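# Set the wooden block centred over the well on sticks

## Task

Using any number of the four arms, get the wooden block to sit with its centre directly above the well's middle (scene x = 0, y = 0), carried by the ring of wooden sticks that already bridges the well. Block and sticks are allowed to hang over the open well, but the block must stay there by itself once no robot holds or props it. Finish by opening the gripper(s) and pulling the arms away.

## Robot and tools

Setup. Four identical Kinova Gen3 arms (arm1, arm2, arm3, arm4), each a seven-joint arm carrying a Robotiq 2F-85 two-finger gripper with a camera on its wrist, sit on four desks around a square open well. A fixed room camera, cam_high, looks down on everything. Each arm can reach roughly 1.0 m out from its joint-1 axis.

Frame. Every position uses one shared scene frame in metres: origin on the floor, +z upward, well centre at x=0, y=0, well edges parallel to x and y. Approximate base mounts (heading measured counter-clockwise from +x): arm1 (+0.22, +0.56, +0.72) heading -90; arm2 (-0.52, +0.50, +0.72) heading -90; arm3 (-0.22, -0.56, +0.72) heading +90; arm4 (+0.52, -0.50, +0.72) heading +90. So arm1 and arm2 reach toward -y, arm3 and arm4 toward +y. The hand point is halfway between the fingertips; its z axis runs out along the fingers and the pads close along its y axis.

Joints (all absolute targets, radians except the gripper). joint1_rad, range -69.115 to 69.115: spins the whole arm around its vertical base axis; positive is clockwise viewed from above; 0 points the arm along its heading. joint2_rad, -2.249 to 2.249: shoulder; 0 is upright, positive leans forward. joint3_rad, -69.115 to 69.115: twists the upper arm. joint4_rad, -2.579 to 2.579: elbow; 0 is straight, positive bends the same way positive joint2 leans (with joint3 at 0). joint5_rad, -69.115 to 69.115: twists the forearm. joint6_rad, -2.099 to 2.099: wrist bend; 0 is straight, positive bends like positive joint4 (with joint5 at 0). joint7_rad, -69.115 to 69.115: rolls the hand, positive counter-clockwise seen from behind it. gripper_m, 0 to 0.085: fingertip gap in metres (0 closed). A joint counts as done within ±0.01 rad, the gripper within ±0.003 m.

execute_actions. Argument actions is a list holding one action or nothing. The action is an object keyed by arm name; each arm's value is {"joints": {...}} listing only the joints you want to set, by name, with absolute target values (not offsets). Arms not named, and joints not named, keep whatever target they had and may still be pushing toward it. All motions in the action begin together; joints of one arm are speed-limited and from rest finish together, but separate arms don't coordinate. The hand can swing along a wide path between postures. One action may not run beyond 15 s; a big move may return before finishing. Optional cameras: list chosen from arm1_cam_wrist, arm2_cam_wrist, arm3_cam_wrist, arm4_cam_wrist, cam_high, all; omitted/null/["all"] gives every camera, [] gives none. Unknown keys, names or out-of-range numbers reject the whole call with no motion. An empty actions list just reports state and images.

wait: seconds from 0 to 10; commands nothing and returns the same report as an empty action.

zoom_image: camera (one of the five names) and region [x0, y0, x1, y1] in pixels of that camera's most recent full image (896x504, origin top-left), no larger than 504 by 504.

read_manual: optional section "licences"; only licence text, no motion.

finished_scene: scene number (1 or 2); ends that scene permanently and reports success. The block must be settled and stable before calling it.

Reading results. joint_positions gives current joint readings. joint_status describes each commanded joint: done (may rest a hair off target; resending the same value won't nudge it), off_target (stopped short and may keep pushing), contact_stop or time_out (target dropped, joint holds where it stopped), not_followed (a safety check blocked that arm's joint targets, announced by a "joint command not followed" line and usually a cause; the arm may retry those targets later; gripper commands still run), limit_stop_at_motor_heat (overheat stop; resend the target). on_its_own lists motion you did not command. The pictures line names the returned images in order. If a result reports a stop, later motion calls in the same reply are skipped. Camera calibration data (intrinsics, distortion, world-to-camera transforms) is supplied and can be used to project scene points into images; room-camera values may be off by a couple of degrees and millimetres, wrist-camera ones more.

Hazards. The arms do not stop on contact; they keep pressing. A forceful press between two robots ends the run; a hard collision may too, and the collision guard is late and ignores grippers against other arms, so keep arms well separated, especially near the well centre. Torque reaching a joint's limit (50.7 N m joints 1-4, 31.9 N m joints 5-7, including held weight) freezes that arm for 10 s. Holding loads heats motors: MOTOR HOT appears at 60 °C, and at 75 °C an OVER-TEMPERATURE FAULT makes the arm sag. Don't drop, slam or shove the block or sticks, and never push anything out of the work area, which ends the scene. Loose objects may get an occasional small push from outside.

Each tool is called after "Call:" as name(argument=value, ...), one argument or row to a line, values as JSON.

## Session

Call:
execute_actions(
  actions=[],
)

Scene clock: 0.00 s.
arm1.joint_positions: joint1_rad=-0.111 joint2_rad=-0.344 joint3_rad=-0.081 joint4_rad=+1.441 joint5_rad=-0.077 joint6_rad=+2.022 joint7_rad=+1.388 gripper_m=+0.085
arm1.joint_status: not commanded
arm1.hand: x=+0.2447 y=+0.4178 z=+1.2464 quat_wxyz=(-0.019, -0.701, -0.713, -0.011) (m; scene frame)
arm2.joint_positions: joint1_rad=-0.281 joint2_rad=-0.363 joint3_rad=-0.042 joint4_rad=+1.607 joint5_rad=+0.018 joint6_rad=+1.956 joint7_rad=+1.378 gripper_m=+0.085
arm2.joint_status: not commanded
arm2.hand: x=-0.5048 y=+0.3673 z=+1.2825 quat_wxyz=(+0.031, -0.653, -0.757, -0.003) (m; scene frame)
arm3.joint_positions: joint1_rad=+0.035 joint2_rad=-0.461 joint3_rad=-0.079 joint4_rad=+1.522 joint5_rad=+0.000 joint6_rad=+1.977 joint7_rad=+1.808 gripper_m=+0.085
arm3.joint_status: not commanded
arm3.hand: x=-0.2038 y=-0.4384 z=+1.2510 quat_wxyz=(-0.049, +0.797, -0.602, -0.018) (m; scene frame)
arm4.joint_positions: joint1_rad=-0.073 joint2_rad=-0.343 joint3_rad=-0.035 joint4_rad=+1.454 joint5_rad=-0.061 joint6_rad=+2.018 joint7_rad=+1.255 gripper_m=+0.085
arm4.joint_status: not commanded
arm4.hand: x=+0.5049 y=-0.3602 z=+1.2715 quat_wxyz=(+0.014, +0.655, -0.755, -0.019) (m; scene frame)
pictures: arm1_cam_wrist, arm2_cam_wrist, arm3_cam_wrist, arm4_cam_wrist, cam_high
Images, in order (width x height): arm1_cam_wrist 896x504, arm2_cam_wrist 896x504, arm3_cam_wrist 896x504, arm4_cam_wrist 896x504, cam_high 896x504.

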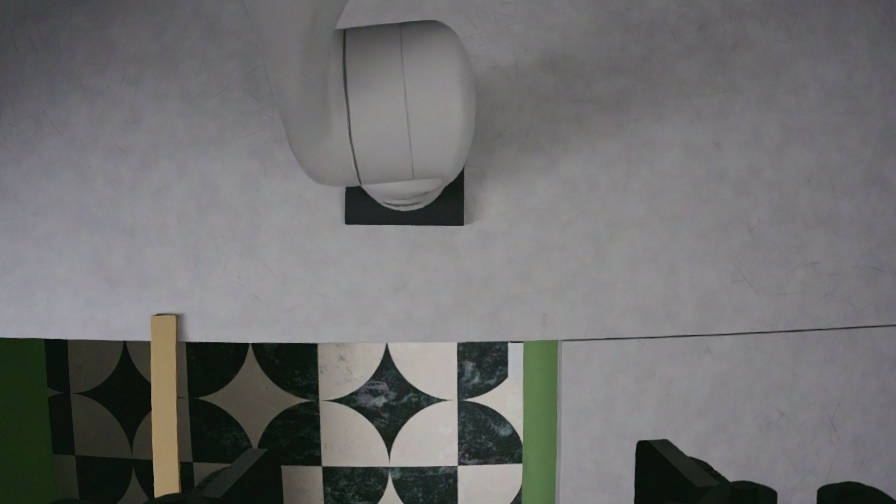

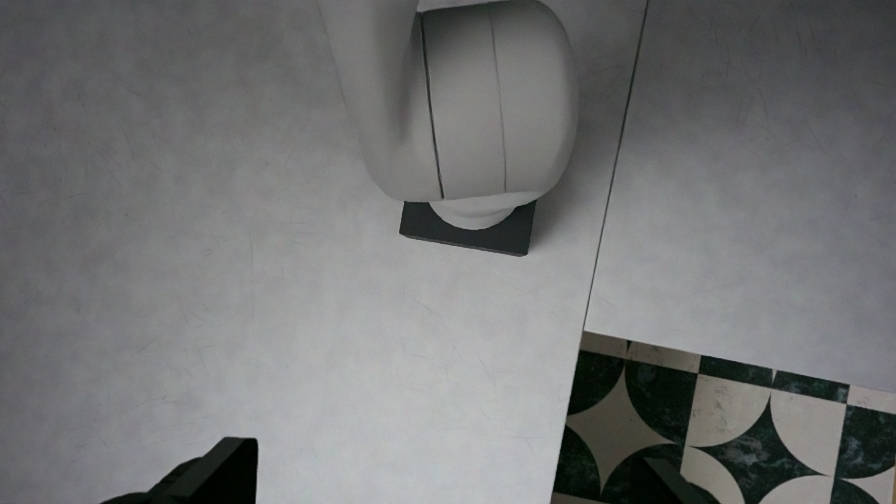

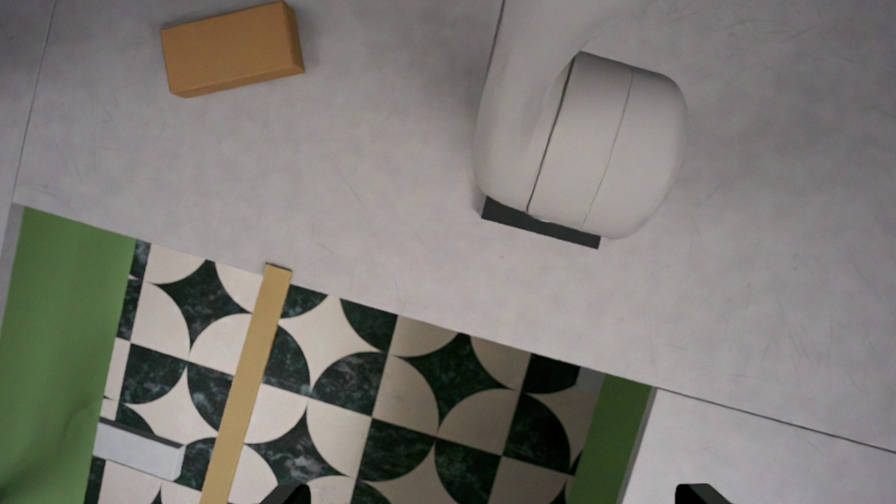

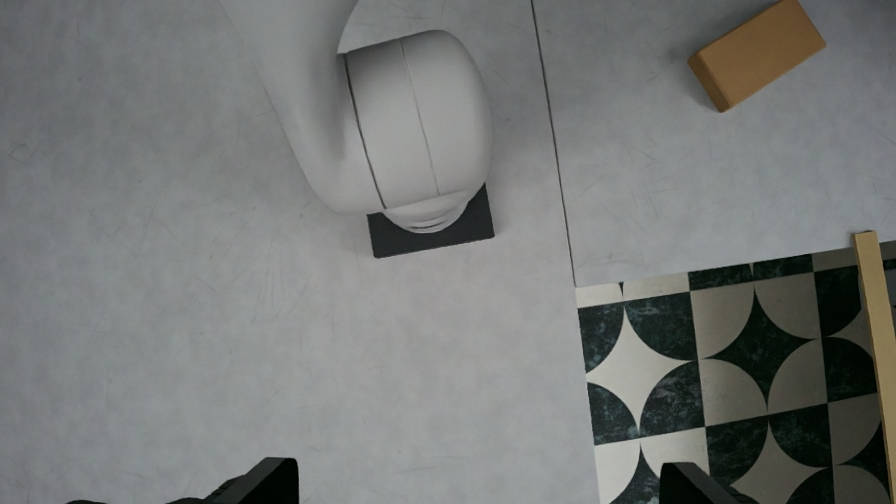

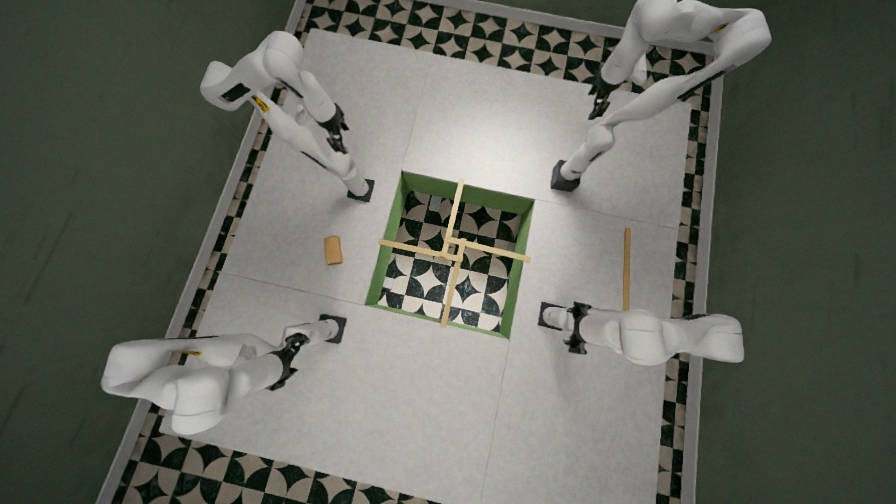

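Call:
zoom_image(
  camera="cam_high",
  region=[300, 160, 560, 340],
)

Call:
zoom_image(
  camera="cam_high",
  region=[425, 225, 485, 270],
)

Region (300, 160, 560, 340) of cam_high's 896x504 image, scaled by 1.938, with more detail than that image has; it fills the top 349 rows of this view, and the rest is white.

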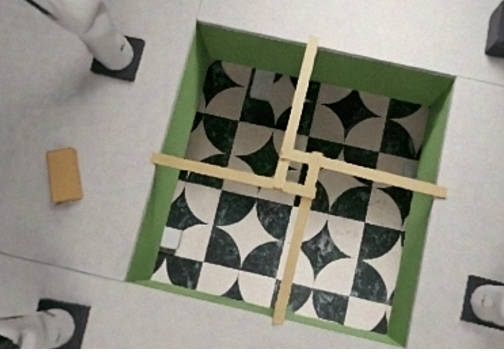

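Region (425, 225, 485, 270) of cam_high's 896x504 image, scaled by 8.400, with more detail than that image has; it fills the top 378 rows of this view, and the rest is white.

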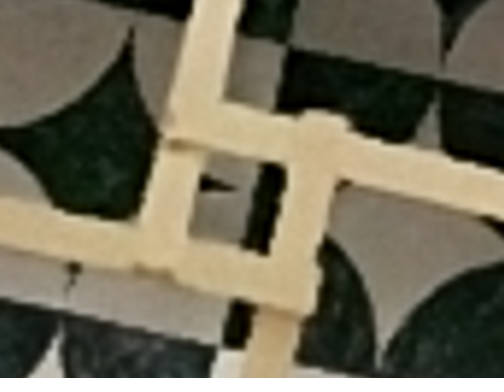

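Call:
execute_actions(
  actions=[
    {"arm3":{"joints":{"joint1_rad":1.614,"joint2_rad":0.223,"joint3_rad":0,"joint4_rad":1.955,"joint5_rad":0,"joint6_rad":0.964,"joint7_rad":2.016}}},
  ],
  cameras=[],
)

Call:
execute_actions(
  actions=[],
  cameras=["arm3_cam_wrist","arm4_cam_wrist","cam_high"],
)

Scene clock: 16.03 s.
arm1.joint_positions: joint1_rad=-0.111 joint2_rad=-0.344 joint3_rad=-0.081 joint4_rad=+1.441 joint5_rad=-0.077 joint6_rad=+2.022 joint7_rad=+1.388 gripper_m=+0.085
arm1.joint_status: not commanded
arm1.hand: x=+0.2447 y=+0.4178 z=+1.2464 quat_wxyz=(-0.019, -0.701, -0.713, -0.011) (m; scene frame)
arm2.joint_positions: joint1_rad=-0.281 joint2_rad=-0.363 joint3_rad=-0.042 joint4_rad=+1.607 joint5_rad=+0.018 joint6_rad=+1.956 joint7_rad=+1.378 gripper_m=+0.085
arm2.joint_status: not commanded
arm2.hand: x=-0.5048 y=+0.3673 z=+1.2825 quat_wxyz=(+0.031, -0.653, -0.757, -0.003) (m; scene frame)
arm3.joint_positions: joint1_rad=+1.614 joint2_rad=+0.223 joint3_rad=+0.000 joint4_rad=+1.955 joint5_rad=+0.000 joint6_rad=+0.964 joint7_rad=+2.016 gripper_m=+0.085
arm3.joint_status: all done
arm3.hand: x=+0.1329 y=-0.5987 z=+0.9502 quat_wxyz=(+0.001, +0.200, -0.980, +0.002) (m; scene frame)
arm4.joint_positions: joint1_rad=-0.073 joint2_rad=-0.343 joint3_rad=-0.035 joint4_rad=+1.454 joint5_rad=-0.061 joint6_rad=+2.018 joint7_rad=+1.255 gripper_m=+0.085
arm4.joint_status: not commanded
arm4.hand: x=+0.5049 y=-0.3602 z=+1.2715 quat_wxyz=(+0.014, +0.655, -0.755, -0.019) (m; scene frame)
pictures: none
No camera images: the call's "cameras" was empty. Leave "cameras" out to get every camera's image.

Scene clock: 16.03 s.
arm1.joint_positions: joint1_rad=-0.111 joint2_rad=-0.344 joint3_rad=-0.081 joint4_rad=+1.441 joint5_rad=-0.077 joint6_rad=+2.022 joint7_rad=+1.388 gripper_m=+0.085
arm1.joint_status: not commanded
arm1.hand: x=+0.2447 y=+0.4178 z=+1.2464 quat_wxyz=(-0.019, -0.701, -0.713, -0.011) (m; scene frame)
arm2.joint_positions: joint1_rad=-0.281 joint2_rad=-0.363 joint3_rad=-0.042 joint4_rad=+1.607 joint5_rad=+0.018 joint6_rad=+1.956 joint7_rad=+1.378 gripper_m=+0.085
arm2.joint_status: not commanded
arm2.hand: x=-0.5048 y=+0.3673 z=+1.2825 quat_wxyz=(+0.031, -0.653, -0.757, -0.003) (m; scene frame)
arm3.joint_positions: joint1_rad=+1.614 joint2_rad=+0.223 joint3_rad=+0.000 joint4_rad=+1.955 joint5_rad=+0.000 joint6_rad=+0.964 joint7_rad=+2.016 gripper_m=+0.085
arm3.joint_status: all done
arm3.hand: x=+0.1329 y=-0.5987 z=+0.9502 quat_wxyz=(+0.001, +0.200, -0.980, +0.002) (m; scene frame)
arm4.joint_positions: joint1_rad=-0.073 joint2_rad=-0.343 joint3_rad=-0.035 joint4_rad=+1.454 joint5_rad=-0.061 joint6_rad=+2.018 joint7_rad=+1.255 gripper_m=+0.085
arm4.joint_status: not commanded
arm4.hand: x=+0.5049 y=-0.3602 z=+1.2715 quat_wxyz=(+0.014, +0.655, -0.755, -0.019) (m; scene frame)
pictures: arm3_cam_wrist, arm4_cam_wrist, cam_high
camera_calibration (this result's frames):
arm3_cam_wrist: T_world_to_cam=[[-0.370668, 0.927462, -0.0491982, 0.662824], [0.928329, 0.368349, -0.0502454, 0.210512], [-0.0284786, -0.0642965, -0.997524, 1.053], [0, 0, 0, 1]] pos_world=[0.0802505, -0.624581, 1.09358]
arm4_cam_wrist: T_world_to_cam=[[-0.990122, 0.140161, 0.00353755, 0.553289], [0.139845, 0.989073, -0.0466684, 0.406745], [-0.01004, -0.0457127, -0.998904, 1.40431], [0, 0, 0, 1]] pos_world=[0.505042, -0.415656, 1.41979]
Images, in order (width x height): arm3_cam_wrist 896x504, arm4_cam_wrist 896x504, cam_high 896x504.

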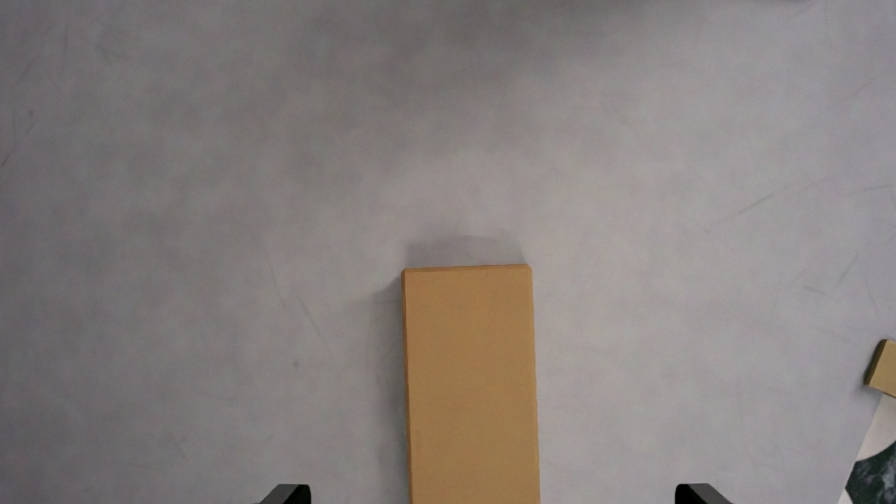

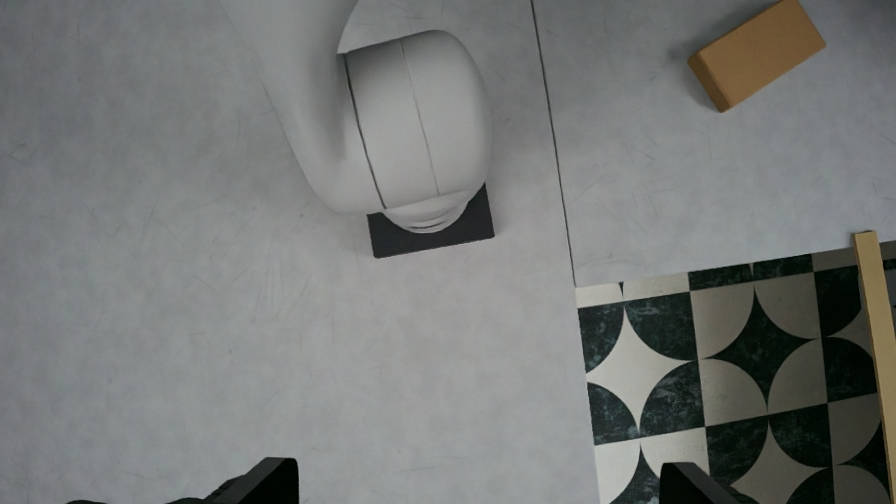

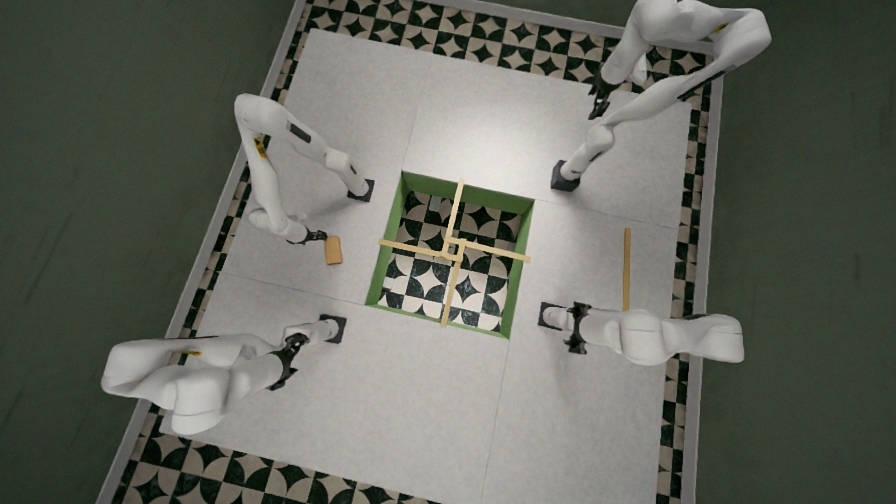

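Call:
zoom_image(
  camera="arm4_cam_wrist",
  region=[660, 0, 896, 280],
)

Call:
execute_actions(
  actions=[
    {"arm3":{"joints":{"joint1_rad":1.637,"joint2_rad":0.508,"joint4_rad":2.137,"joint6_rad":0.496,"joint7_rad":2.047}}},
  ],
  cameras=["arm3_cam_wrist","arm4_cam_wrist"],
)

Region (660, 0, 896, 280) of arm4_cam_wrist's 896x504 image, scaled by 1.800; it fills the left 425 columns of this view, and the rest is white.

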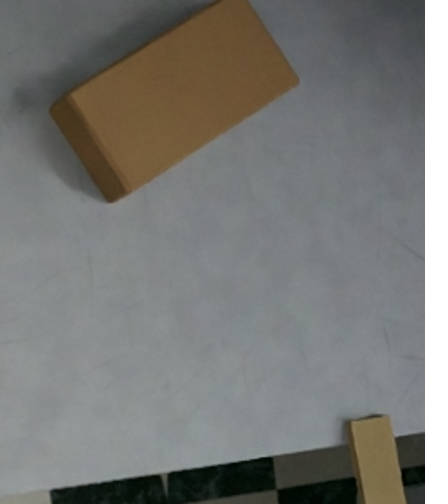

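Scene clock: 21.10 s.
arm1.joint_positions: joint1_rad=-0.111 joint2_rad=-0.344 joint3_rad=-0.081 joint4_rad=+1.441 joint5_rad=-0.077 joint6_rad=+2.022 joint7_rad=+1.388 gripper_m=+0.085
arm1.joint_status: not commanded
arm1.hand: x=+0.2447 y=+0.4178 z=+1.2464 quat_wxyz=(-0.019, -0.701, -0.713, -0.011) (m; scene frame)
arm2.joint_positions: joint1_rad=-0.281 joint2_rad=-0.363 joint3_rad=-0.042 joint4_rad=+1.607 joint5_rad=+0.018 joint6_rad=+1.956 joint7_rad=+1.378 gripper_m=+0.085
arm2.joint_status: not commanded
arm2.hand: x=-0.5048 y=+0.3673 z=+1.2825 quat_wxyz=(+0.031, -0.653, -0.757, -0.003) (m; scene frame)
arm3.joint_positions: joint1_rad=+1.637 joint2_rad=+0.508 joint3_rad=+0.000 joint4_rad=+2.137 joint5_rad=+0.000 joint6_rad=+0.496 joint7_rad=+2.047 gripper_m=+0.085
arm3.joint_status: all done
arm3.hand: x=+0.1354 y=-0.6076 z=+0.8105 quat_wxyz=(+0.001, +0.204, -0.979, +0.002) (m; scene frame)
arm4.joint_positions: joint1_rad=-0.073 joint2_rad=-0.343 joint3_rad=-0.035 joint4_rad=+1.454 joint5_rad=-0.061 joint6_rad=+2.018 joint7_rad=+1.255 gripper_m=+0.085
arm4.joint_status: not commanded
arm4.hand: x=+0.5049 y=-0.3602 z=+1.2715 quat_wxyz=(+0.014, +0.655, -0.755, -0.019) (m; scene frame)
pictures: arm3_cam_wrist, arm4_cam_wrist
camera_calibration (this result's frames):
arm3_cam_wrist: T_world_to_cam=[[-0.377852, 0.924534, -0.0496513, 0.66467], [0.925475, 0.375591, -0.0492663, 0.208523], [-0.0268998, -0.0645665, -0.997551, 0.912826], [0, 0, 0, 1]] pos_world=[0.0827189, -0.633892, 0.953865]
arm4_cam_wrist: T_world_to_cam=[[-0.990122, 0.140161, 0.00353746, 0.553289], [0.139845, 0.989073, -0.0466685, 0.406746], [-0.0100399, -0.0457128, -0.998904, 1.40431], [0, 0, 0, 1]] pos_world=[0.505042, -0.415656, 1.41979]
Images, in order (width x height): arm3_cam_wrist 896x504, arm4_cam_wrist 896x504.

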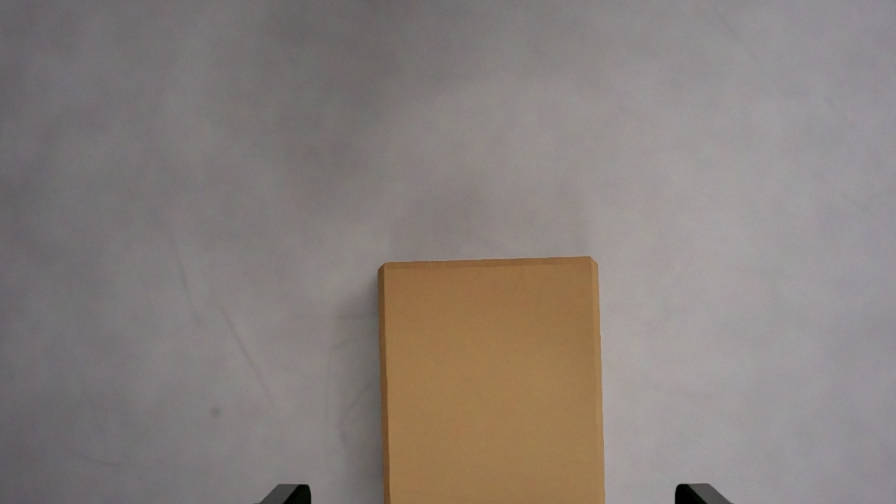

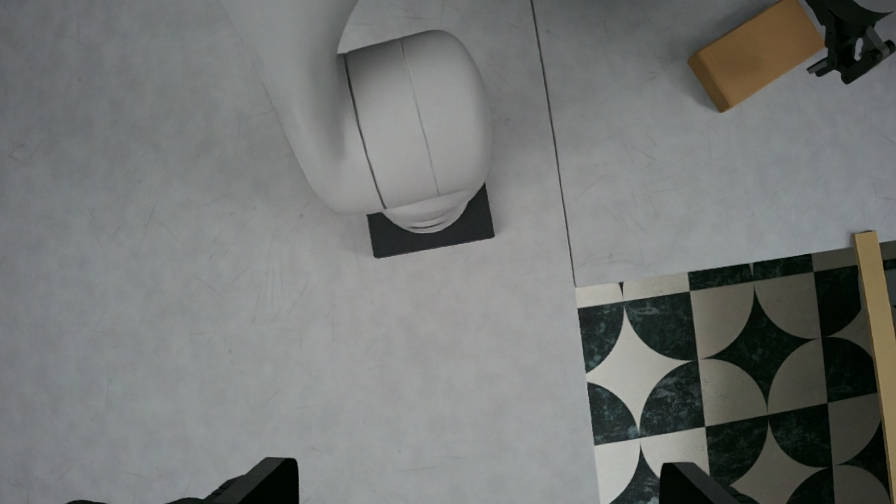

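Call:
execute_actions(
  actions=[
    {"arm3":{"joints":{"joint2_rad":0.678,"joint4_rad":2.172,"joint6_rad":0.292}}},
  ],
  cameras=["arm3_cam_wrist"],
)

Call:
execute_actions(
  actions=[
    {"arm3":{"joints":{"gripper_m":0.055}}},
  ],
  cameras=["arm3_cam_wrist","arm4_cam_wrist","cam_high"],
)

Scene clock: 24.90 s.
arm1.joint_positions: joint1_rad=-0.111 joint2_rad=-0.344 joint3_rad=-0.081 joint4_rad=+1.441 joint5_rad=-0.077 joint6_rad=+2.022 joint7_rad=+1.388 gripper_m=+0.085
arm1.joint_status: not commanded
arm1.hand: x=+0.2447 y=+0.4178 z=+1.2464 quat_wxyz=(-0.019, -0.701, -0.713, -0.011) (m; scene frame)
arm2.joint_positions: joint1_rad=-0.281 joint2_rad=-0.363 joint3_rad=-0.042 joint4_rad=+1.607 joint5_rad=+0.018 joint6_rad=+1.956 joint7_rad=+1.378 gripper_m=+0.085
arm2.joint_status: not commanded
arm2.hand: x=-0.5048 y=+0.3673 z=+1.2825 quat_wxyz=(+0.031, -0.653, -0.757, -0.003) (m; scene frame)
arm3.joint_positions: joint1_rad=+1.637 joint2_rad=+0.678 joint3_rad=+0.000 joint4_rad=+2.172 joint5_rad=+0.000 joint6_rad=+0.292 joint7_rad=+2.047 gripper_m=+0.085
arm3.joint_status: all done
arm3.hand: x=+0.1348 y=-0.6078 z=+0.7459 quat_wxyz=(+0.001, +0.204, -0.979, +0.002) (m; scene frame)
arm4.joint_positions: joint1_rad=-0.073 joint2_rad=-0.343 joint3_rad=-0.035 joint4_rad=+1.454 joint5_rad=-0.061 joint6_rad=+2.018 joint7_rad=+1.255 gripper_m=+0.085
arm4.joint_status: not commanded
arm4.hand: x=+0.5049 y=-0.3602 z=+1.2715 quat_wxyz=(+0.014, +0.655, -0.755, -0.019) (m; scene frame)
pictures: arm3_cam_wrist
camera_calibration (this result's frames):
arm3_cam_wrist: T_world_to_cam=[[-0.377883, 0.924545, -0.0492056, 0.661168], [0.925432, 0.375575, -0.0501812, 0.206591], [-0.0279144, -0.0644991, -0.997527, 0.84848], [0, 0, 0, 1]] pos_world=[0.0823431, -0.634144, 0.889282]
Images, in order (width x height): arm3_cam_wrist 896x504.

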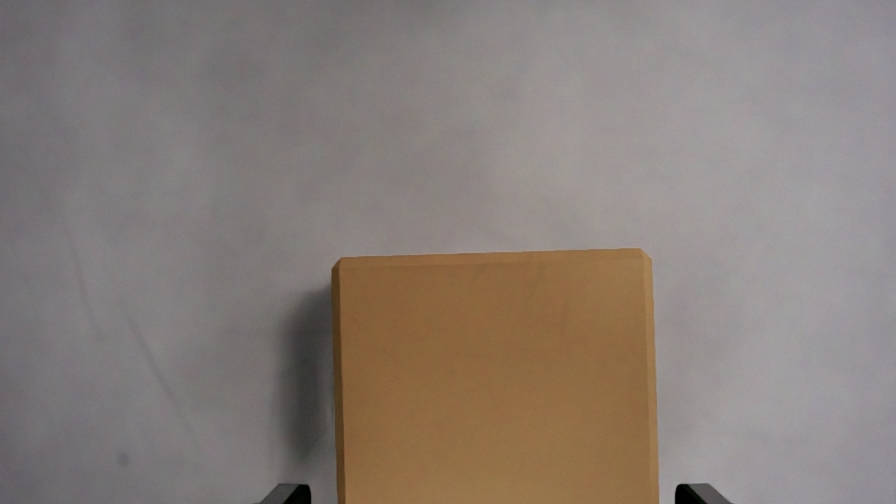

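Scene clock: 25.63 s.
arm1.joint_positions: joint1_rad=-0.111 joint2_rad=-0.344 joint3_rad=-0.081 joint4_rad=+1.441 joint5_rad=-0.077 joint6_rad=+2.022 joint7_rad=+1.388 gripper_m=+0.085
arm1.joint_status: not commanded
arm1.hand: x=+0.2447 y=+0.4178 z=+1.2464 quat_wxyz=(-0.019, -0.701, -0.713, -0.011) (m; scene frame)
arm2.joint_positions: joint1_rad=-0.281 joint2_rad=-0.363 joint3_rad=-0.042 joint4_rad=+1.607 joint5_rad=+0.018 joint6_rad=+1.956 joint7_rad=+1.378 gripper_m=+0.085
arm2.joint_status: not commanded
arm2.hand: x=-0.5048 y=+0.3673 z=+1.2825 quat_wxyz=(+0.031, -0.653, -0.757, -0.003) (m; scene frame)
arm3.joint_positions: joint1_rad=+1.637 joint2_rad=+0.675 joint3_rad=+0.000 joint4_rad=+2.173 joint5_rad=+0.000 joint6_rad=+0.294 joint7_rad=+2.047 gripper_m=+0.067
arm3.joint_status: gripper_m off_target (ended at +0.067, target +0.055)
arm3.hand: x=+0.1347 y=-0.6076 z=+0.7468 quat_wxyz=(+0.001, +0.204, -0.979, +0.002) (m; scene frame)
arm4.joint_positions: joint1_rad=-0.073 joint2_rad=-0.343 joint3_rad=-0.035 joint4_rad=+1.454 joint5_rad=-0.061 joint6_rad=+2.018 joint7_rad=+1.255 gripper_m=+0.085
arm4.joint_status: not commanded
arm4.hand: x=+0.5049 y=-0.3602 z=+1.2715 quat_wxyz=(+0.014, +0.655, -0.755, -0.019) (m; scene frame)
pictures: arm3_cam_wrist, arm4_cam_wrist, cam_high
camera_calibration (this result's frames):
arm3_cam_wrist: T_world_to_cam=[[-0.378355, 0.924348, -0.0492734, 0.661017], [0.925255, 0.376077, -0.0496868, 0.206638], [-0.0273973, -0.0643897, -0.997549, 0.849415], [0, 0, 0, 1]] pos_world=[0.0821772, -0.634028, 0.89017]
arm4_cam_wrist: T_world_to_cam=[[-0.990122, 0.140161, 0.00353758, 0.553289], [0.139845, 0.989073, -0.0466682, 0.406745], [-0.01004, -0.0457126, -0.998904, 1.40431], [0, 0, 0, 1]] pos_world=[0.505042, -0.415656, 1.41979]
Images, in order (width x height): arm3_cam_wrist 896x504, arm4_cam_wrist 896x504, cam_high 896x504.

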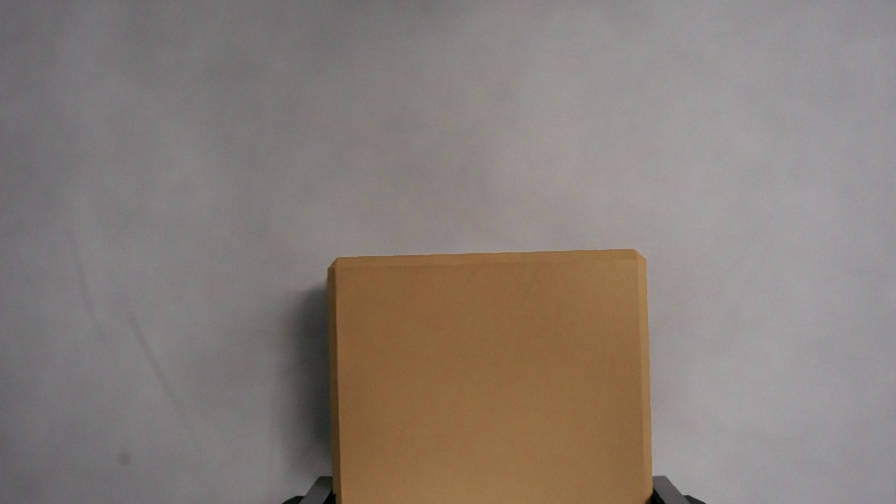

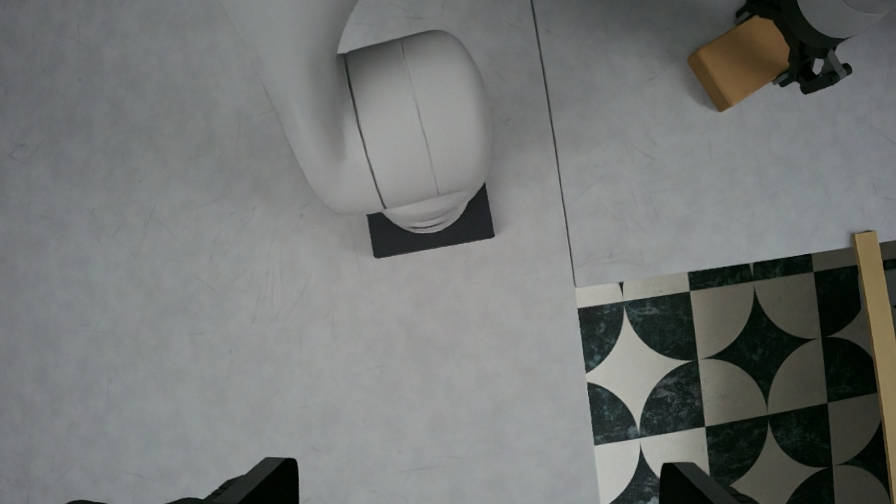

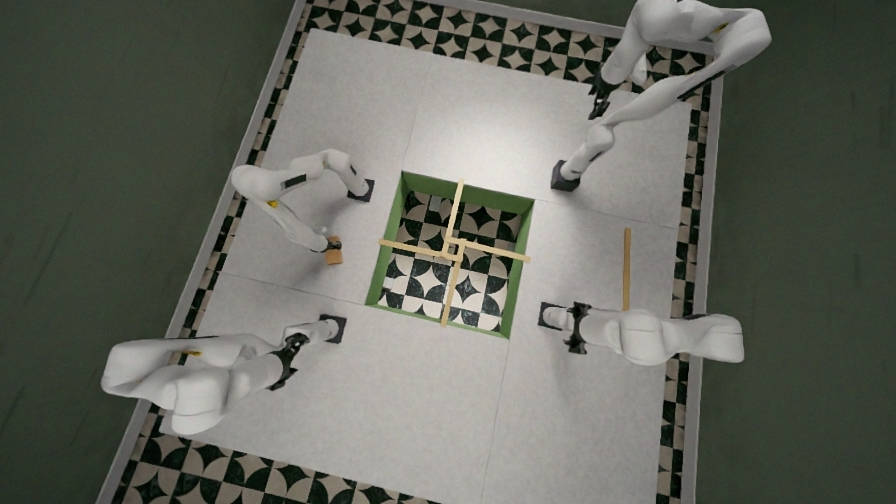

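Call:
execute_actions(
  actions=[
    {"arm3":{"joints":{"joint2_rad":0.40,"joint4_rad":2.09,"joint6_rad":0.65}}},
  ],
  cameras=["arm3_cam_wrist"],
)

Call:
execute_actions(
  actions=[
    {"arm3":{"joints":{"joint1_rad":0.329,"joint2_rad":0.8385,"joint4_rad":1.16,"joint6_rad":1.143,"joint7_rad":1.9}},"arm2":{"joints":{"joint1_rad":-0.84,"joint2_rad":1.2,"joint3_rad":0,"joint4_rad":2.5,"joint5_rad":0,"joint6_rad":-1.82,"joint7_rad":1.571}}},
  ],
  cameras=["arm3_cam_wrist","arm2_cam_wrist","cam_high"],
)

Scene clock: 33.67 s.
arm1.joint_positions: joint1_rad=-0.111 joint2_rad=-0.344 joint3_rad=-0.081 joint4_rad=+1.441 joint5_rad=-0.077 joint6_rad=+2.022 joint7_rad=+1.388 gripper_m=+0.085
arm1.joint_status: not commanded
arm1.hand: x=+0.2447 y=+0.4178 z=+1.2464 quat_wxyz=(-0.019, -0.701, -0.713, -0.011) (m; scene frame)
arm2.joint_positions: joint1_rad=-0.281 joint2_rad=-0.363 joint3_rad=-0.042 joint4_rad=+1.607 joint5_rad=+0.018 joint6_rad=+1.956 joint7_rad=+1.378 gripper_m=+0.085
arm2.joint_status: not commanded
arm2.hand: x=-0.5048 y=+0.3673 z=+1.2825 quat_wxyz=(+0.031, -0.653, -0.757, -0.003) (m; scene frame)
arm3.joint_positions: joint1_rad=+1.637 joint2_rad=+0.401 joint3_rad=+0.000 joint4_rad=+2.091 joint5_rad=+0.000 joint6_rad=+0.650 joint7_rad=+2.047 gripper_m=+0.067
arm3.joint_status: all done
arm3.hand: x=+0.1351 y=-0.6074 z=+0.8562 quat_wxyz=(+0.001, +0.204, -0.979, +0.002) (m; scene frame)
arm4.joint_positions: joint1_rad=-0.073 joint2_rad=-0.343 joint3_rad=-0.035 joint4_rad=+1.454 joint5_rad=-0.061 joint6_rad=+2.018 joint7_rad=+1.255 gripper_m=+0.085
arm4.joint_status: not commanded
arm4.hand: x=+0.5049 y=-0.3602 z=+1.2715 quat_wxyz=(+0.014, +0.655, -0.755, -0.019) (m; scene frame)
pictures: arm3_cam_wrist
camera_calibration (this result's frames):
arm3_cam_wrist: T_world_to_cam=[[-0.377913, 0.924537, -0.049118, 0.66621], [0.925414, 0.375597, -0.0503522, 0.211856], [-0.028104, -0.0644833, -0.997523, 0.958587], [0, 0, 0, 1]] pos_world=[0.0826551, -0.633696, 0.999603]
Images, in order (width x height): arm3_cam_wrist 896x504.

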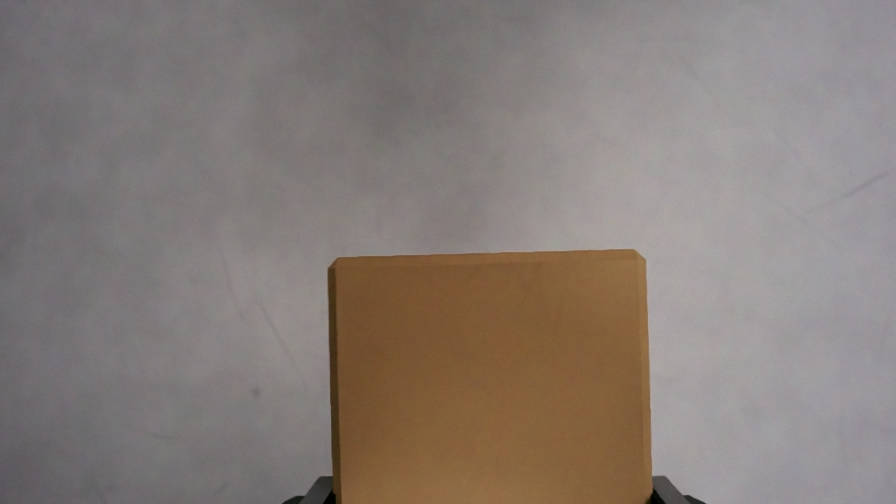

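Scene clock: 37.70 s.
arm1.joint_positions: joint1_rad=-0.111 joint2_rad=-0.344 joint3_rad=-0.081 joint4_rad=+1.441 joint5_rad=-0.077 joint6_rad=+2.022 joint7_rad=+1.388 gripper_m=+0.085
arm1.joint_status: not commanded
arm1.hand: x=+0.2447 y=+0.4178 z=+1.2464 quat_wxyz=(-0.019, -0.701, -0.713, -0.011) (m; scene frame)
arm2.joint_positions: joint1_rad=-0.840 joint2_rad=+1.200 joint3_rad=+0.000 joint4_rad=+2.500 joint5_rad=+0.000 joint6_rad=-1.820 joint7_rad=+1.571 gripper_m=+0.085
arm2.joint_status: all done
arm2.hand: x=-0.1388 y=+0.1426 z=+0.8916 quat_wxyz=(-0.556, -0.280, -0.756, +0.202) (m; scene frame)
arm3.joint_positions: joint1_rad=+0.329 joint2_rad=+0.840 joint3_rad=+0.000 joint4_rad=+1.161 joint5_rad=+0.000 joint6_rad=+1.143 joint7_rad=+1.900 gripper_m=+0.067
arm3.joint_status: all done
arm3.hand: x=-0.0008 y=-0.0011 z=+0.8663 quat_wxyz=(+0.003, +0.708, -0.707, +0.002) (m; scene frame)
arm4.joint_positions: joint1_rad=-0.073 joint2_rad=-0.343 joint3_rad=-0.035 joint4_rad=+1.454 joint5_rad=-0.061 joint6_rad=+2.018 joint7_rad=+1.255 gripper_m=+0.085
arm4.joint_status: not commanded
arm4.hand: x=+0.5049 y=-0.3602 z=+1.2715 quat_wxyz=(+0.014, +0.655, -0.755, -0.019) (m; scene frame)
pictures: arm2_cam_wrist, arm3_cam_wrist, cam_high
camera_calibration (this result's frames):
arm2_cam_wrist: T_world_to_cam=[[0.622761, 0.781299, -0.0417086, 0.0110404], [0.226528, -0.129024, 0.965421, -0.756427], [0.748901, -0.610675, -0.257337, 0.574671], [0, 0, 0, 1]] pos_world=[-0.265896, 0.244714, 0.878615]
arm3_cam_wrist: T_world_to_cam=[[-0.998794, 0.0215639, -0.0441186, 0.0490442], [0.0239557, 0.998231, -0.0544223, 0.113966], [0.042867, -0.0554136, -0.997543, 1.00401], [0, 0, 0, 1]] pos_world=[0.00321604, -0.0591864, 1.00991]
Images, in order (width x height): arm2_cam_wrist 896x504, arm3_cam_wrist 896x504, cam_high 896x504.

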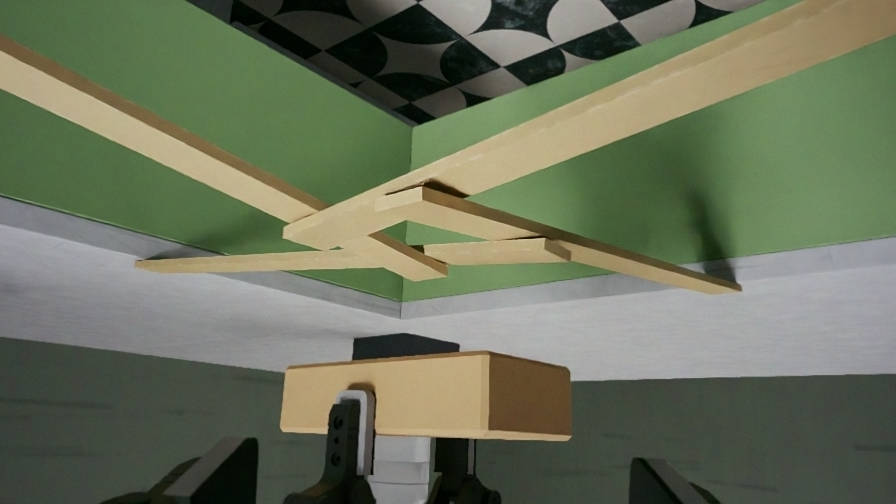

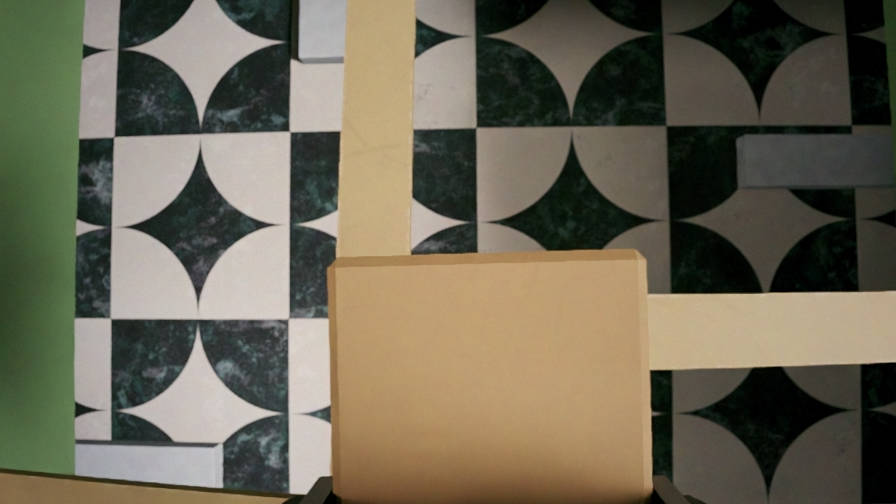

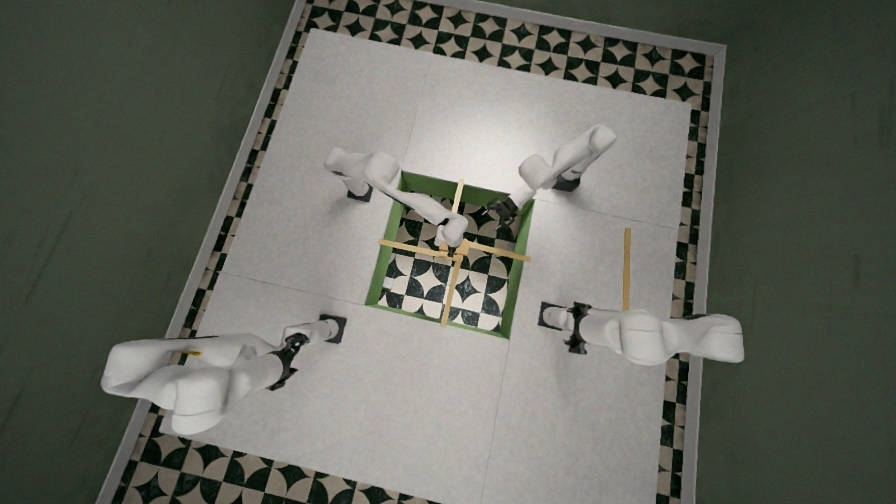

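Call:
execute_actions(
  actions=[
    {"arm3":{"joints":{"joint2_rad":0.9046,"joint4_rad":1.2152,"joint6_rad":1.019}}},
  ],
  cameras=["arm3_cam_wrist","arm2_cam_wrist"],
)

Scene clock: 42.60 s.
arm1.joint_positions: joint1_rad=-0.111 joint2_rad=-0.344 joint3_rad=-0.081 joint4_rad=+1.441 joint5_rad=-0.077 joint6_rad=+2.022 joint7_rad=+1.388 gripper_m=+0.085
arm1.joint_status: not commanded
arm1.hand: x=+0.2447 y=+0.4178 z=+1.2464 quat_wxyz=(-0.019, -0.701, -0.713, -0.011) (m; scene frame)
arm2.joint_positions: joint1_rad=-0.840 joint2_rad=+1.200 joint3_rad=+0.000 joint4_rad=+2.500 joint5_rad=+0.000 joint6_rad=-1.820 joint7_rad=+1.571 gripper_m=+0.085
arm2.joint_status: not commanded
arm2.hand: x=-0.1388 y=+0.1426 z=+0.8915 quat_wxyz=(-0.556, -0.280, -0.756, +0.202) (m; scene frame)
arm3.joint_positions: joint1_rad=+0.329 joint2_rad=+0.907 joint3_rad=+0.000 joint4_rad=+1.216 joint5_rad=+0.000 joint6_rad=+1.019 joint7_rad=+1.900 gripper_m=+0.067
arm3.joint_status: all done
arm3.hand: x=-0.0006 y=-0.0006 z=+0.8114 quat_wxyz=(+0.002, +0.708, -0.707, +0.001) (m; scene frame)
arm4.joint_positions: joint1_rad=-0.073 joint2_rad=-0.343 joint3_rad=-0.035 joint4_rad=+1.454 joint5_rad=-0.061 joint6_rad=+2.018 joint7_rad=+1.255 gripper_m=+0.085
arm4.joint_status: not commanded
arm4.hand: x=+0.5049 y=-0.3602 z=+1.2715 quat_wxyz=(+0.014, +0.655, -0.755, -0.019) (m; scene frame)
pictures: arm2_cam_wrist, arm3_cam_wrist
camera_calibration (this result's frames):
arm2_cam_wrist: T_world_to_cam=[[0.622712, 0.781339, -0.0417088, 0.0109945], [0.226651, -0.129104, 0.965381, -0.756274], [0.748905, -0.610608, -0.257486, 0.574805], [0, 0, 0, 1]] pos_world=[-0.26591, 0.244752, 0.878556]
arm3_cam_wrist: T_world_to_cam=[[-0.998754, 0.0216795, -0.0449534, 0.0474773], [0.0240013, 0.998371, -0.0517683, 0.10834], [0.0437578, -0.0527827, -0.997647, 0.949373], [0, 0, 0, 1]] pos_world=[0.00327536, -0.0590827, 0.954882]
Images, in order (width x height): arm2_cam_wrist 896x504, arm3_cam_wrist 896x504.

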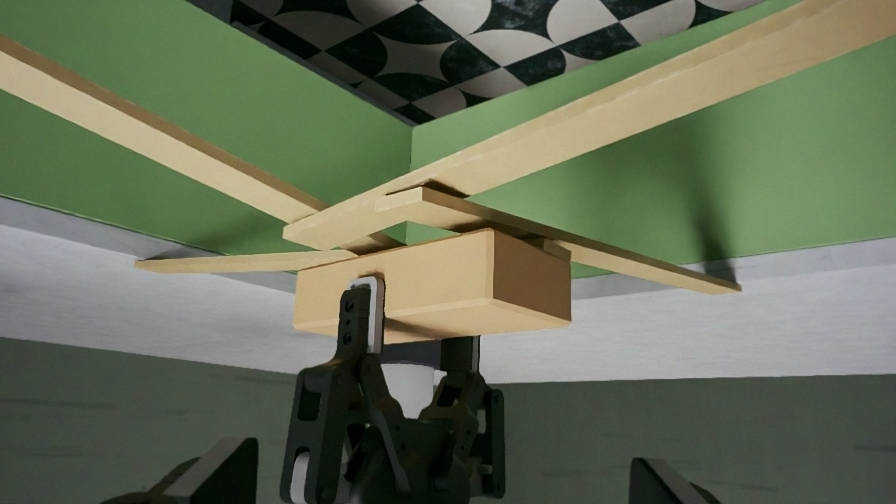

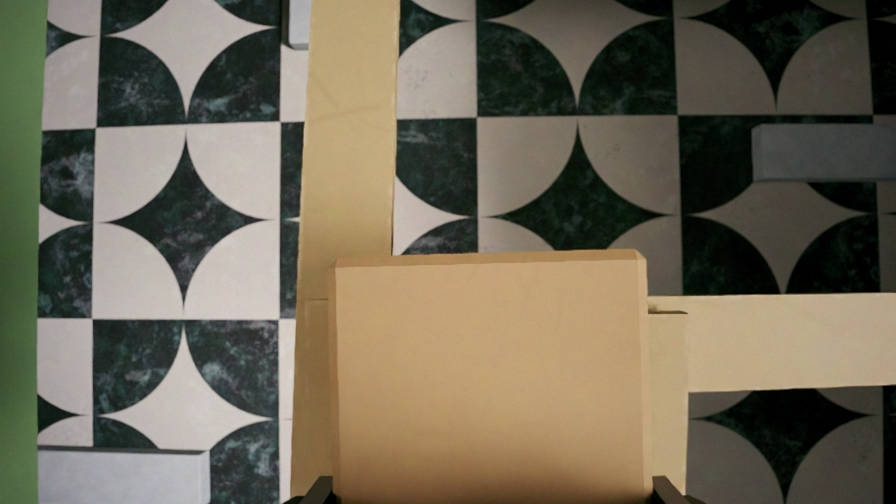

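Call:
execute_actions(
  actions=[
    {"arm3":{"joints":{"joint2_rad":0.917,"joint4_rad":1.2215,"joint6_rad":1.0}}},
  ],
  cameras=["arm2_cam_wrist"],
)

Call:
zoom_image(
  camera="arm2_cam_wrist",
  region=[260, 160, 600, 340],
)

Scene clock: 45.43 s.
arm1.joint_positions: joint1_rad=-0.111 joint2_rad=-0.344 joint3_rad=-0.081 joint4_rad=+1.441 joint5_rad=-0.077 joint6_rad=+2.022 joint7_rad=+1.388 gripper_m=+0.085
arm1.joint_status: not commanded
arm1.hand: x=+0.2447 y=+0.4178 z=+1.2464 quat_wxyz=(-0.019, -0.701, -0.713, -0.011) (m; scene frame)
arm2.joint_positions: joint1_rad=-0.840 joint2_rad=+1.200 joint3_rad=+0.000 joint4_rad=+2.500 joint5_rad=+0.000 joint6_rad=-1.820 joint7_rad=+1.571 gripper_m=+0.085
arm2.joint_status: not commanded
arm2.hand: x=-0.1388 y=+0.1426 z=+0.8915 quat_wxyz=(-0.556, -0.280, -0.756, +0.202) (m; scene frame)
arm3.joint_positions: joint1_rad=+0.329 joint2_rad=+0.918 joint3_rad=+0.000 joint4_rad=+1.222 joint5_rad=+0.000 joint6_rad=+1.000 joint7_rad=+1.900 gripper_m=+0.067
arm3.joint_status: all done
arm3.hand: x=-0.0005 y=-0.0003 z=+0.8029 quat_wxyz=(+0.001, +0.708, -0.707, +0.001) (m; scene frame)
arm4.joint_positions: joint1_rad=-0.073 joint2_rad=-0.343 joint3_rad=-0.035 joint4_rad=+1.454 joint5_rad=-0.061 joint6_rad=+2.018 joint7_rad=+1.255 gripper_m=+0.085
arm4.joint_status: not commanded
arm4.hand: x=+0.5049 y=-0.3602 z=+1.2715 quat_wxyz=(+0.014, +0.655, -0.755, -0.019) (m; scene frame)
pictures: arm2_cam_wrist
camera_calibration (this result's frames):
arm2_cam_wrist: T_world_to_cam=[[0.622712, 0.781338, -0.0417087, 0.0109945], [0.226651, -0.129104, 0.965382, -0.756274], [0.748905, -0.610608, -0.257486, 0.574805], [0, 0, 0, 1]] pos_world=[-0.26591, 0.244752, 0.878556]
Images, in order (width x height): arm2_cam_wrist 896x504.

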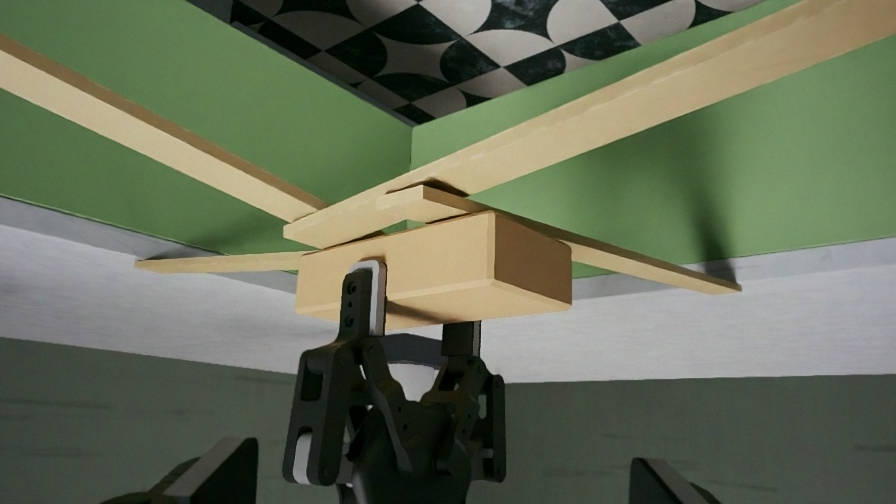

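Region (260, 160, 600, 340) of arm2_cam_wrist's 896x504 image, scaled by 1.482; it fills the top 267 rows of this view, and the rest is white.

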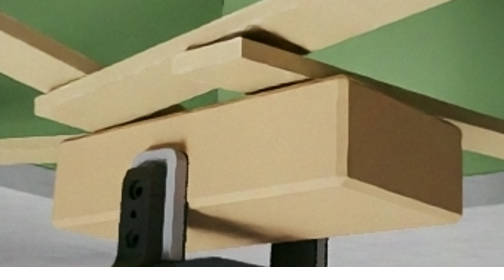

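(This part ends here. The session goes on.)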